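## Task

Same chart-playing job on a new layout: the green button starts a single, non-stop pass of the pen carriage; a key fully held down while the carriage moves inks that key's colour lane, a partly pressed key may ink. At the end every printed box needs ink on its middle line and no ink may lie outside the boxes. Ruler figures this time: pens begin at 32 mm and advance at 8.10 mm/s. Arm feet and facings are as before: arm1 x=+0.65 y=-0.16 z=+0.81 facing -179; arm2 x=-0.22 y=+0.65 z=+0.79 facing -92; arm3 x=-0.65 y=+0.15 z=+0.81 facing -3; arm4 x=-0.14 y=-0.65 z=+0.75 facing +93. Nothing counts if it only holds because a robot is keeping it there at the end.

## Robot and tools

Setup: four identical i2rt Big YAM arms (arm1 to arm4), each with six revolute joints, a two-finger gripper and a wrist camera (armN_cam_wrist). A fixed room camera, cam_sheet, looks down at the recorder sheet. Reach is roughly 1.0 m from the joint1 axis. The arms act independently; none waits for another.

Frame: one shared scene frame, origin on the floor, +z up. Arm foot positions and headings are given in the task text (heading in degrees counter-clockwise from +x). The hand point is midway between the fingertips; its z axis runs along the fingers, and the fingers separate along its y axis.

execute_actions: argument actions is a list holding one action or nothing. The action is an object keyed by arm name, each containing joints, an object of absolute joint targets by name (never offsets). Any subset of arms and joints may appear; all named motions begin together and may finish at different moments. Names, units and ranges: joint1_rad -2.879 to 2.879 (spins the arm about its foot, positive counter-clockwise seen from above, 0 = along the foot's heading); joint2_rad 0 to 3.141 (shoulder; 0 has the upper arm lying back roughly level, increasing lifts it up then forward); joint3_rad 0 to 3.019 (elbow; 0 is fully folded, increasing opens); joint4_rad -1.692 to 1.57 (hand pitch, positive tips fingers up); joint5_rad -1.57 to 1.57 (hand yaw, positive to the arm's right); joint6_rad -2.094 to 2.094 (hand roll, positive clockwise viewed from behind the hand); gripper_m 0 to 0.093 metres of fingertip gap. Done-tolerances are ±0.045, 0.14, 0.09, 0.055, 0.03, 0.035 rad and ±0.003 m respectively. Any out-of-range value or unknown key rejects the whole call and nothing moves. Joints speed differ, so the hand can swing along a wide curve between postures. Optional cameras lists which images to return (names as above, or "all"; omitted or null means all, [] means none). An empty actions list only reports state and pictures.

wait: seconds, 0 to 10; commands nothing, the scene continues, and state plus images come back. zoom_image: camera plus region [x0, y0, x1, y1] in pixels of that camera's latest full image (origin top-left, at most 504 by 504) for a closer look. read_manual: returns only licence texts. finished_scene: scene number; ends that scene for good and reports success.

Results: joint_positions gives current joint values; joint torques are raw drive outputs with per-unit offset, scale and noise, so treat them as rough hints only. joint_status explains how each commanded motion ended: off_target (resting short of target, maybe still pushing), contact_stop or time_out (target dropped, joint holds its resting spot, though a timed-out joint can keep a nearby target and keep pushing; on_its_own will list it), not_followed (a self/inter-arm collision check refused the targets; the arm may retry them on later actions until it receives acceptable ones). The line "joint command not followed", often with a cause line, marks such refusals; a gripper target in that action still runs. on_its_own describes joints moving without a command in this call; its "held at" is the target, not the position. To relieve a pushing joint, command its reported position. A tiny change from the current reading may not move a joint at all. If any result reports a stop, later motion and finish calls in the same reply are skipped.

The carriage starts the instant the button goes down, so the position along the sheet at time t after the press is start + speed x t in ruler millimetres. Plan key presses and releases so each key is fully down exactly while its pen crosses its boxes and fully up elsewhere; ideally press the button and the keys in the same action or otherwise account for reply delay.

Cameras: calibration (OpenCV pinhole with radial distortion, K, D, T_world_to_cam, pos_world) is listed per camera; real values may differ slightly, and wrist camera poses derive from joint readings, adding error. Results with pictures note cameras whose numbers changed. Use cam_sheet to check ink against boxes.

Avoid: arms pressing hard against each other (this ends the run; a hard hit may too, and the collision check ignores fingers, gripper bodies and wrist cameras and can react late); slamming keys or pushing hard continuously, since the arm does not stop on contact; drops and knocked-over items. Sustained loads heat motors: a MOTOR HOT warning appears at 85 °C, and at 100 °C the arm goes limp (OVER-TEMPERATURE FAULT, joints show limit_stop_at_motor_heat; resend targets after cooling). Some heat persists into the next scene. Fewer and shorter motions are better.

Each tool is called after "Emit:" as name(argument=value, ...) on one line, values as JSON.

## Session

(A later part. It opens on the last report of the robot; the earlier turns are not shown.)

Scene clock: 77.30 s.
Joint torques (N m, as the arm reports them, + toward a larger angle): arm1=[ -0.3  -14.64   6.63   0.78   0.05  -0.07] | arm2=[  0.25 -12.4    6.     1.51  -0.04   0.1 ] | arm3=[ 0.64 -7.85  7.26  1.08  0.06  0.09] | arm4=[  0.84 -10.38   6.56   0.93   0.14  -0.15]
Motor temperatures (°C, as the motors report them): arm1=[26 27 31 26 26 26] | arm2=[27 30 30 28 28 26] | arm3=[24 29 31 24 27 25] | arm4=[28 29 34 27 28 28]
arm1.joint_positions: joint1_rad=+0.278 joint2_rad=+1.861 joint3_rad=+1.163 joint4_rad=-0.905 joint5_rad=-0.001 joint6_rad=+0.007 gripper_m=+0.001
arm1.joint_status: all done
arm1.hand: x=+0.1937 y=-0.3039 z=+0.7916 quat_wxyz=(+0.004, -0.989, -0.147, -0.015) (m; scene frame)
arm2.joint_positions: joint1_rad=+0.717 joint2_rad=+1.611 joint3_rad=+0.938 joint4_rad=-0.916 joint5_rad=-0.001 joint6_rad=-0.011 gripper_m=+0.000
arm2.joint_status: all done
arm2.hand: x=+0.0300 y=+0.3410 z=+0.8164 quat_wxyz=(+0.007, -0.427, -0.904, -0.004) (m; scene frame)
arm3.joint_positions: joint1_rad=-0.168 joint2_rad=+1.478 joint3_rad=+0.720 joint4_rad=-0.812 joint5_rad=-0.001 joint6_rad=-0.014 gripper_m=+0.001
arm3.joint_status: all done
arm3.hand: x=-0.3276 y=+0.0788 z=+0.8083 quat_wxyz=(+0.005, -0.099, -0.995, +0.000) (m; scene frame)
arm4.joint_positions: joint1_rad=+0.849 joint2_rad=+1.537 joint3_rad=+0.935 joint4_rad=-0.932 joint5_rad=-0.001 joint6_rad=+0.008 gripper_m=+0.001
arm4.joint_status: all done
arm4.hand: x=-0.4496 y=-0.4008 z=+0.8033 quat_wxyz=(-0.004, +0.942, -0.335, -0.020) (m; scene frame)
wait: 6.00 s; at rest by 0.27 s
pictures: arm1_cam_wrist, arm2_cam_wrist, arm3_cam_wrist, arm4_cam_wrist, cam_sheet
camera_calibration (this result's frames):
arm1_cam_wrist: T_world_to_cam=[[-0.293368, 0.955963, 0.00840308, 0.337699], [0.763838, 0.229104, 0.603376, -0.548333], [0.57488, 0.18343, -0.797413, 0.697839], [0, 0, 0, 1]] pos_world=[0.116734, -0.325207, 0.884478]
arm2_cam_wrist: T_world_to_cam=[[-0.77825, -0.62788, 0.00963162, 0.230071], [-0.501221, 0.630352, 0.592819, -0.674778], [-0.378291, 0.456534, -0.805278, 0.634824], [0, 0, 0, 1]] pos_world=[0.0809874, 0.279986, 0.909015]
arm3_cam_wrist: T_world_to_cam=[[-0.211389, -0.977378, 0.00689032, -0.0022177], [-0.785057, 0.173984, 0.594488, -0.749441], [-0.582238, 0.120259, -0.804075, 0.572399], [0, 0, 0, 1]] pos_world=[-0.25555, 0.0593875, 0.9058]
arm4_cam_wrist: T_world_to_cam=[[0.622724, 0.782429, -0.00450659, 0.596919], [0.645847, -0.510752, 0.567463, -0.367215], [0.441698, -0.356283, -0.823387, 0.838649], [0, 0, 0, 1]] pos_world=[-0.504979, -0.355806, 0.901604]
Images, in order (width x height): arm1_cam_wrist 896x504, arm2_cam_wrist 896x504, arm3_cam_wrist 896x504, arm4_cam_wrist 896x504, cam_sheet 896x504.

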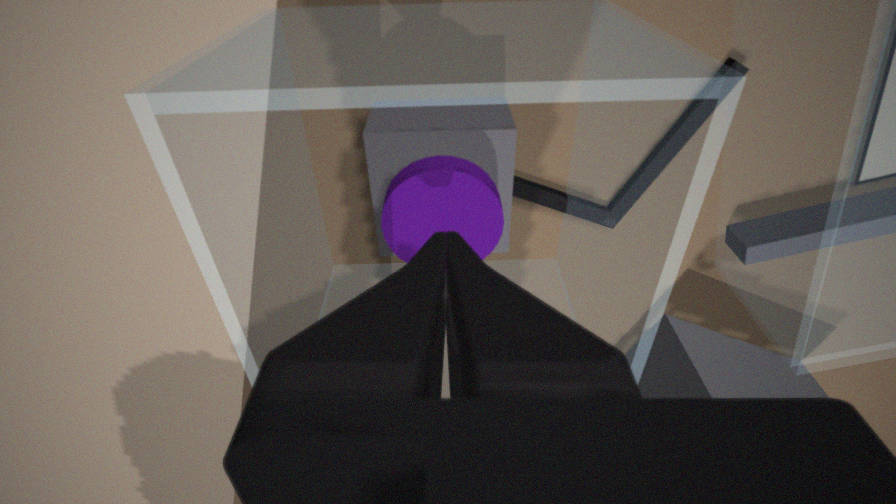

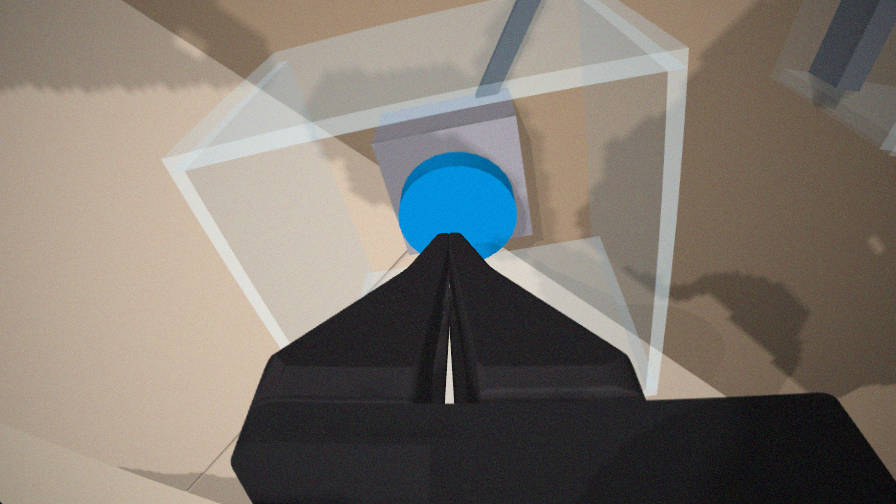

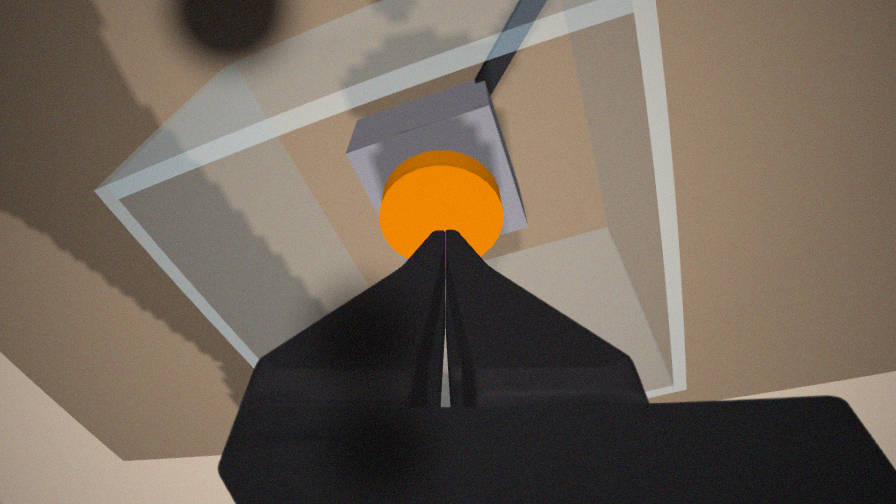

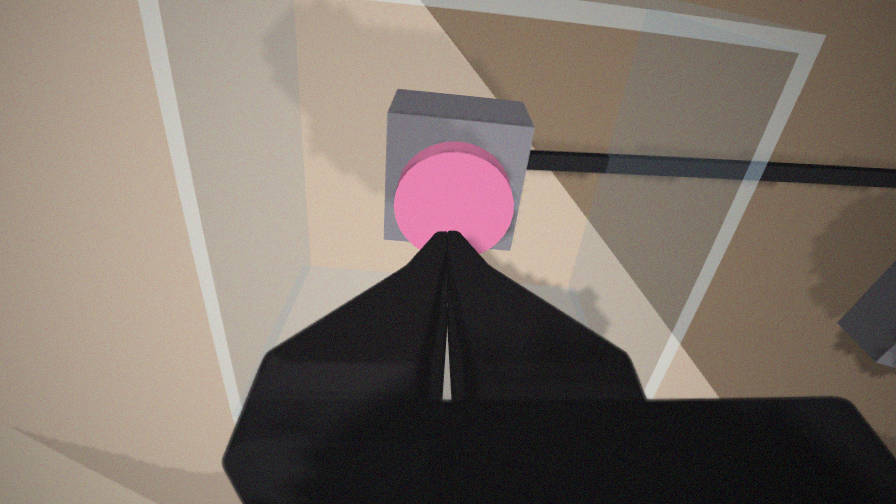

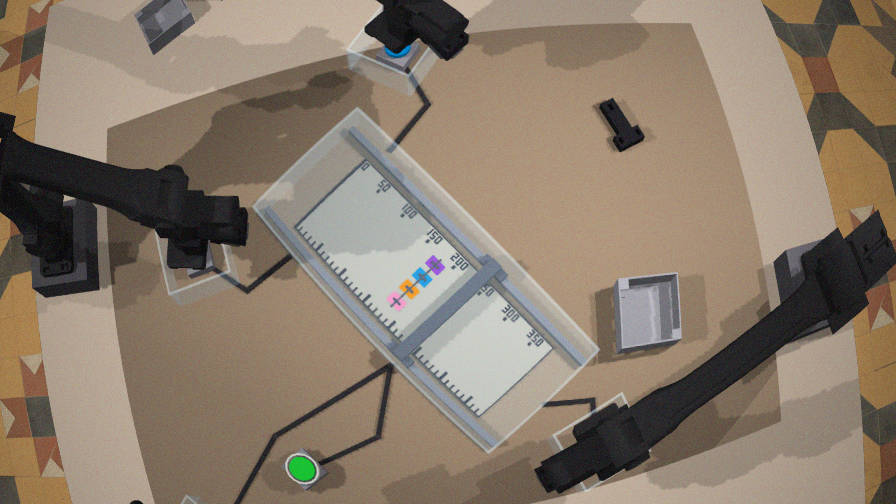

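Emit:
finished_scene(scene=2)

The scene is finished: the task was done.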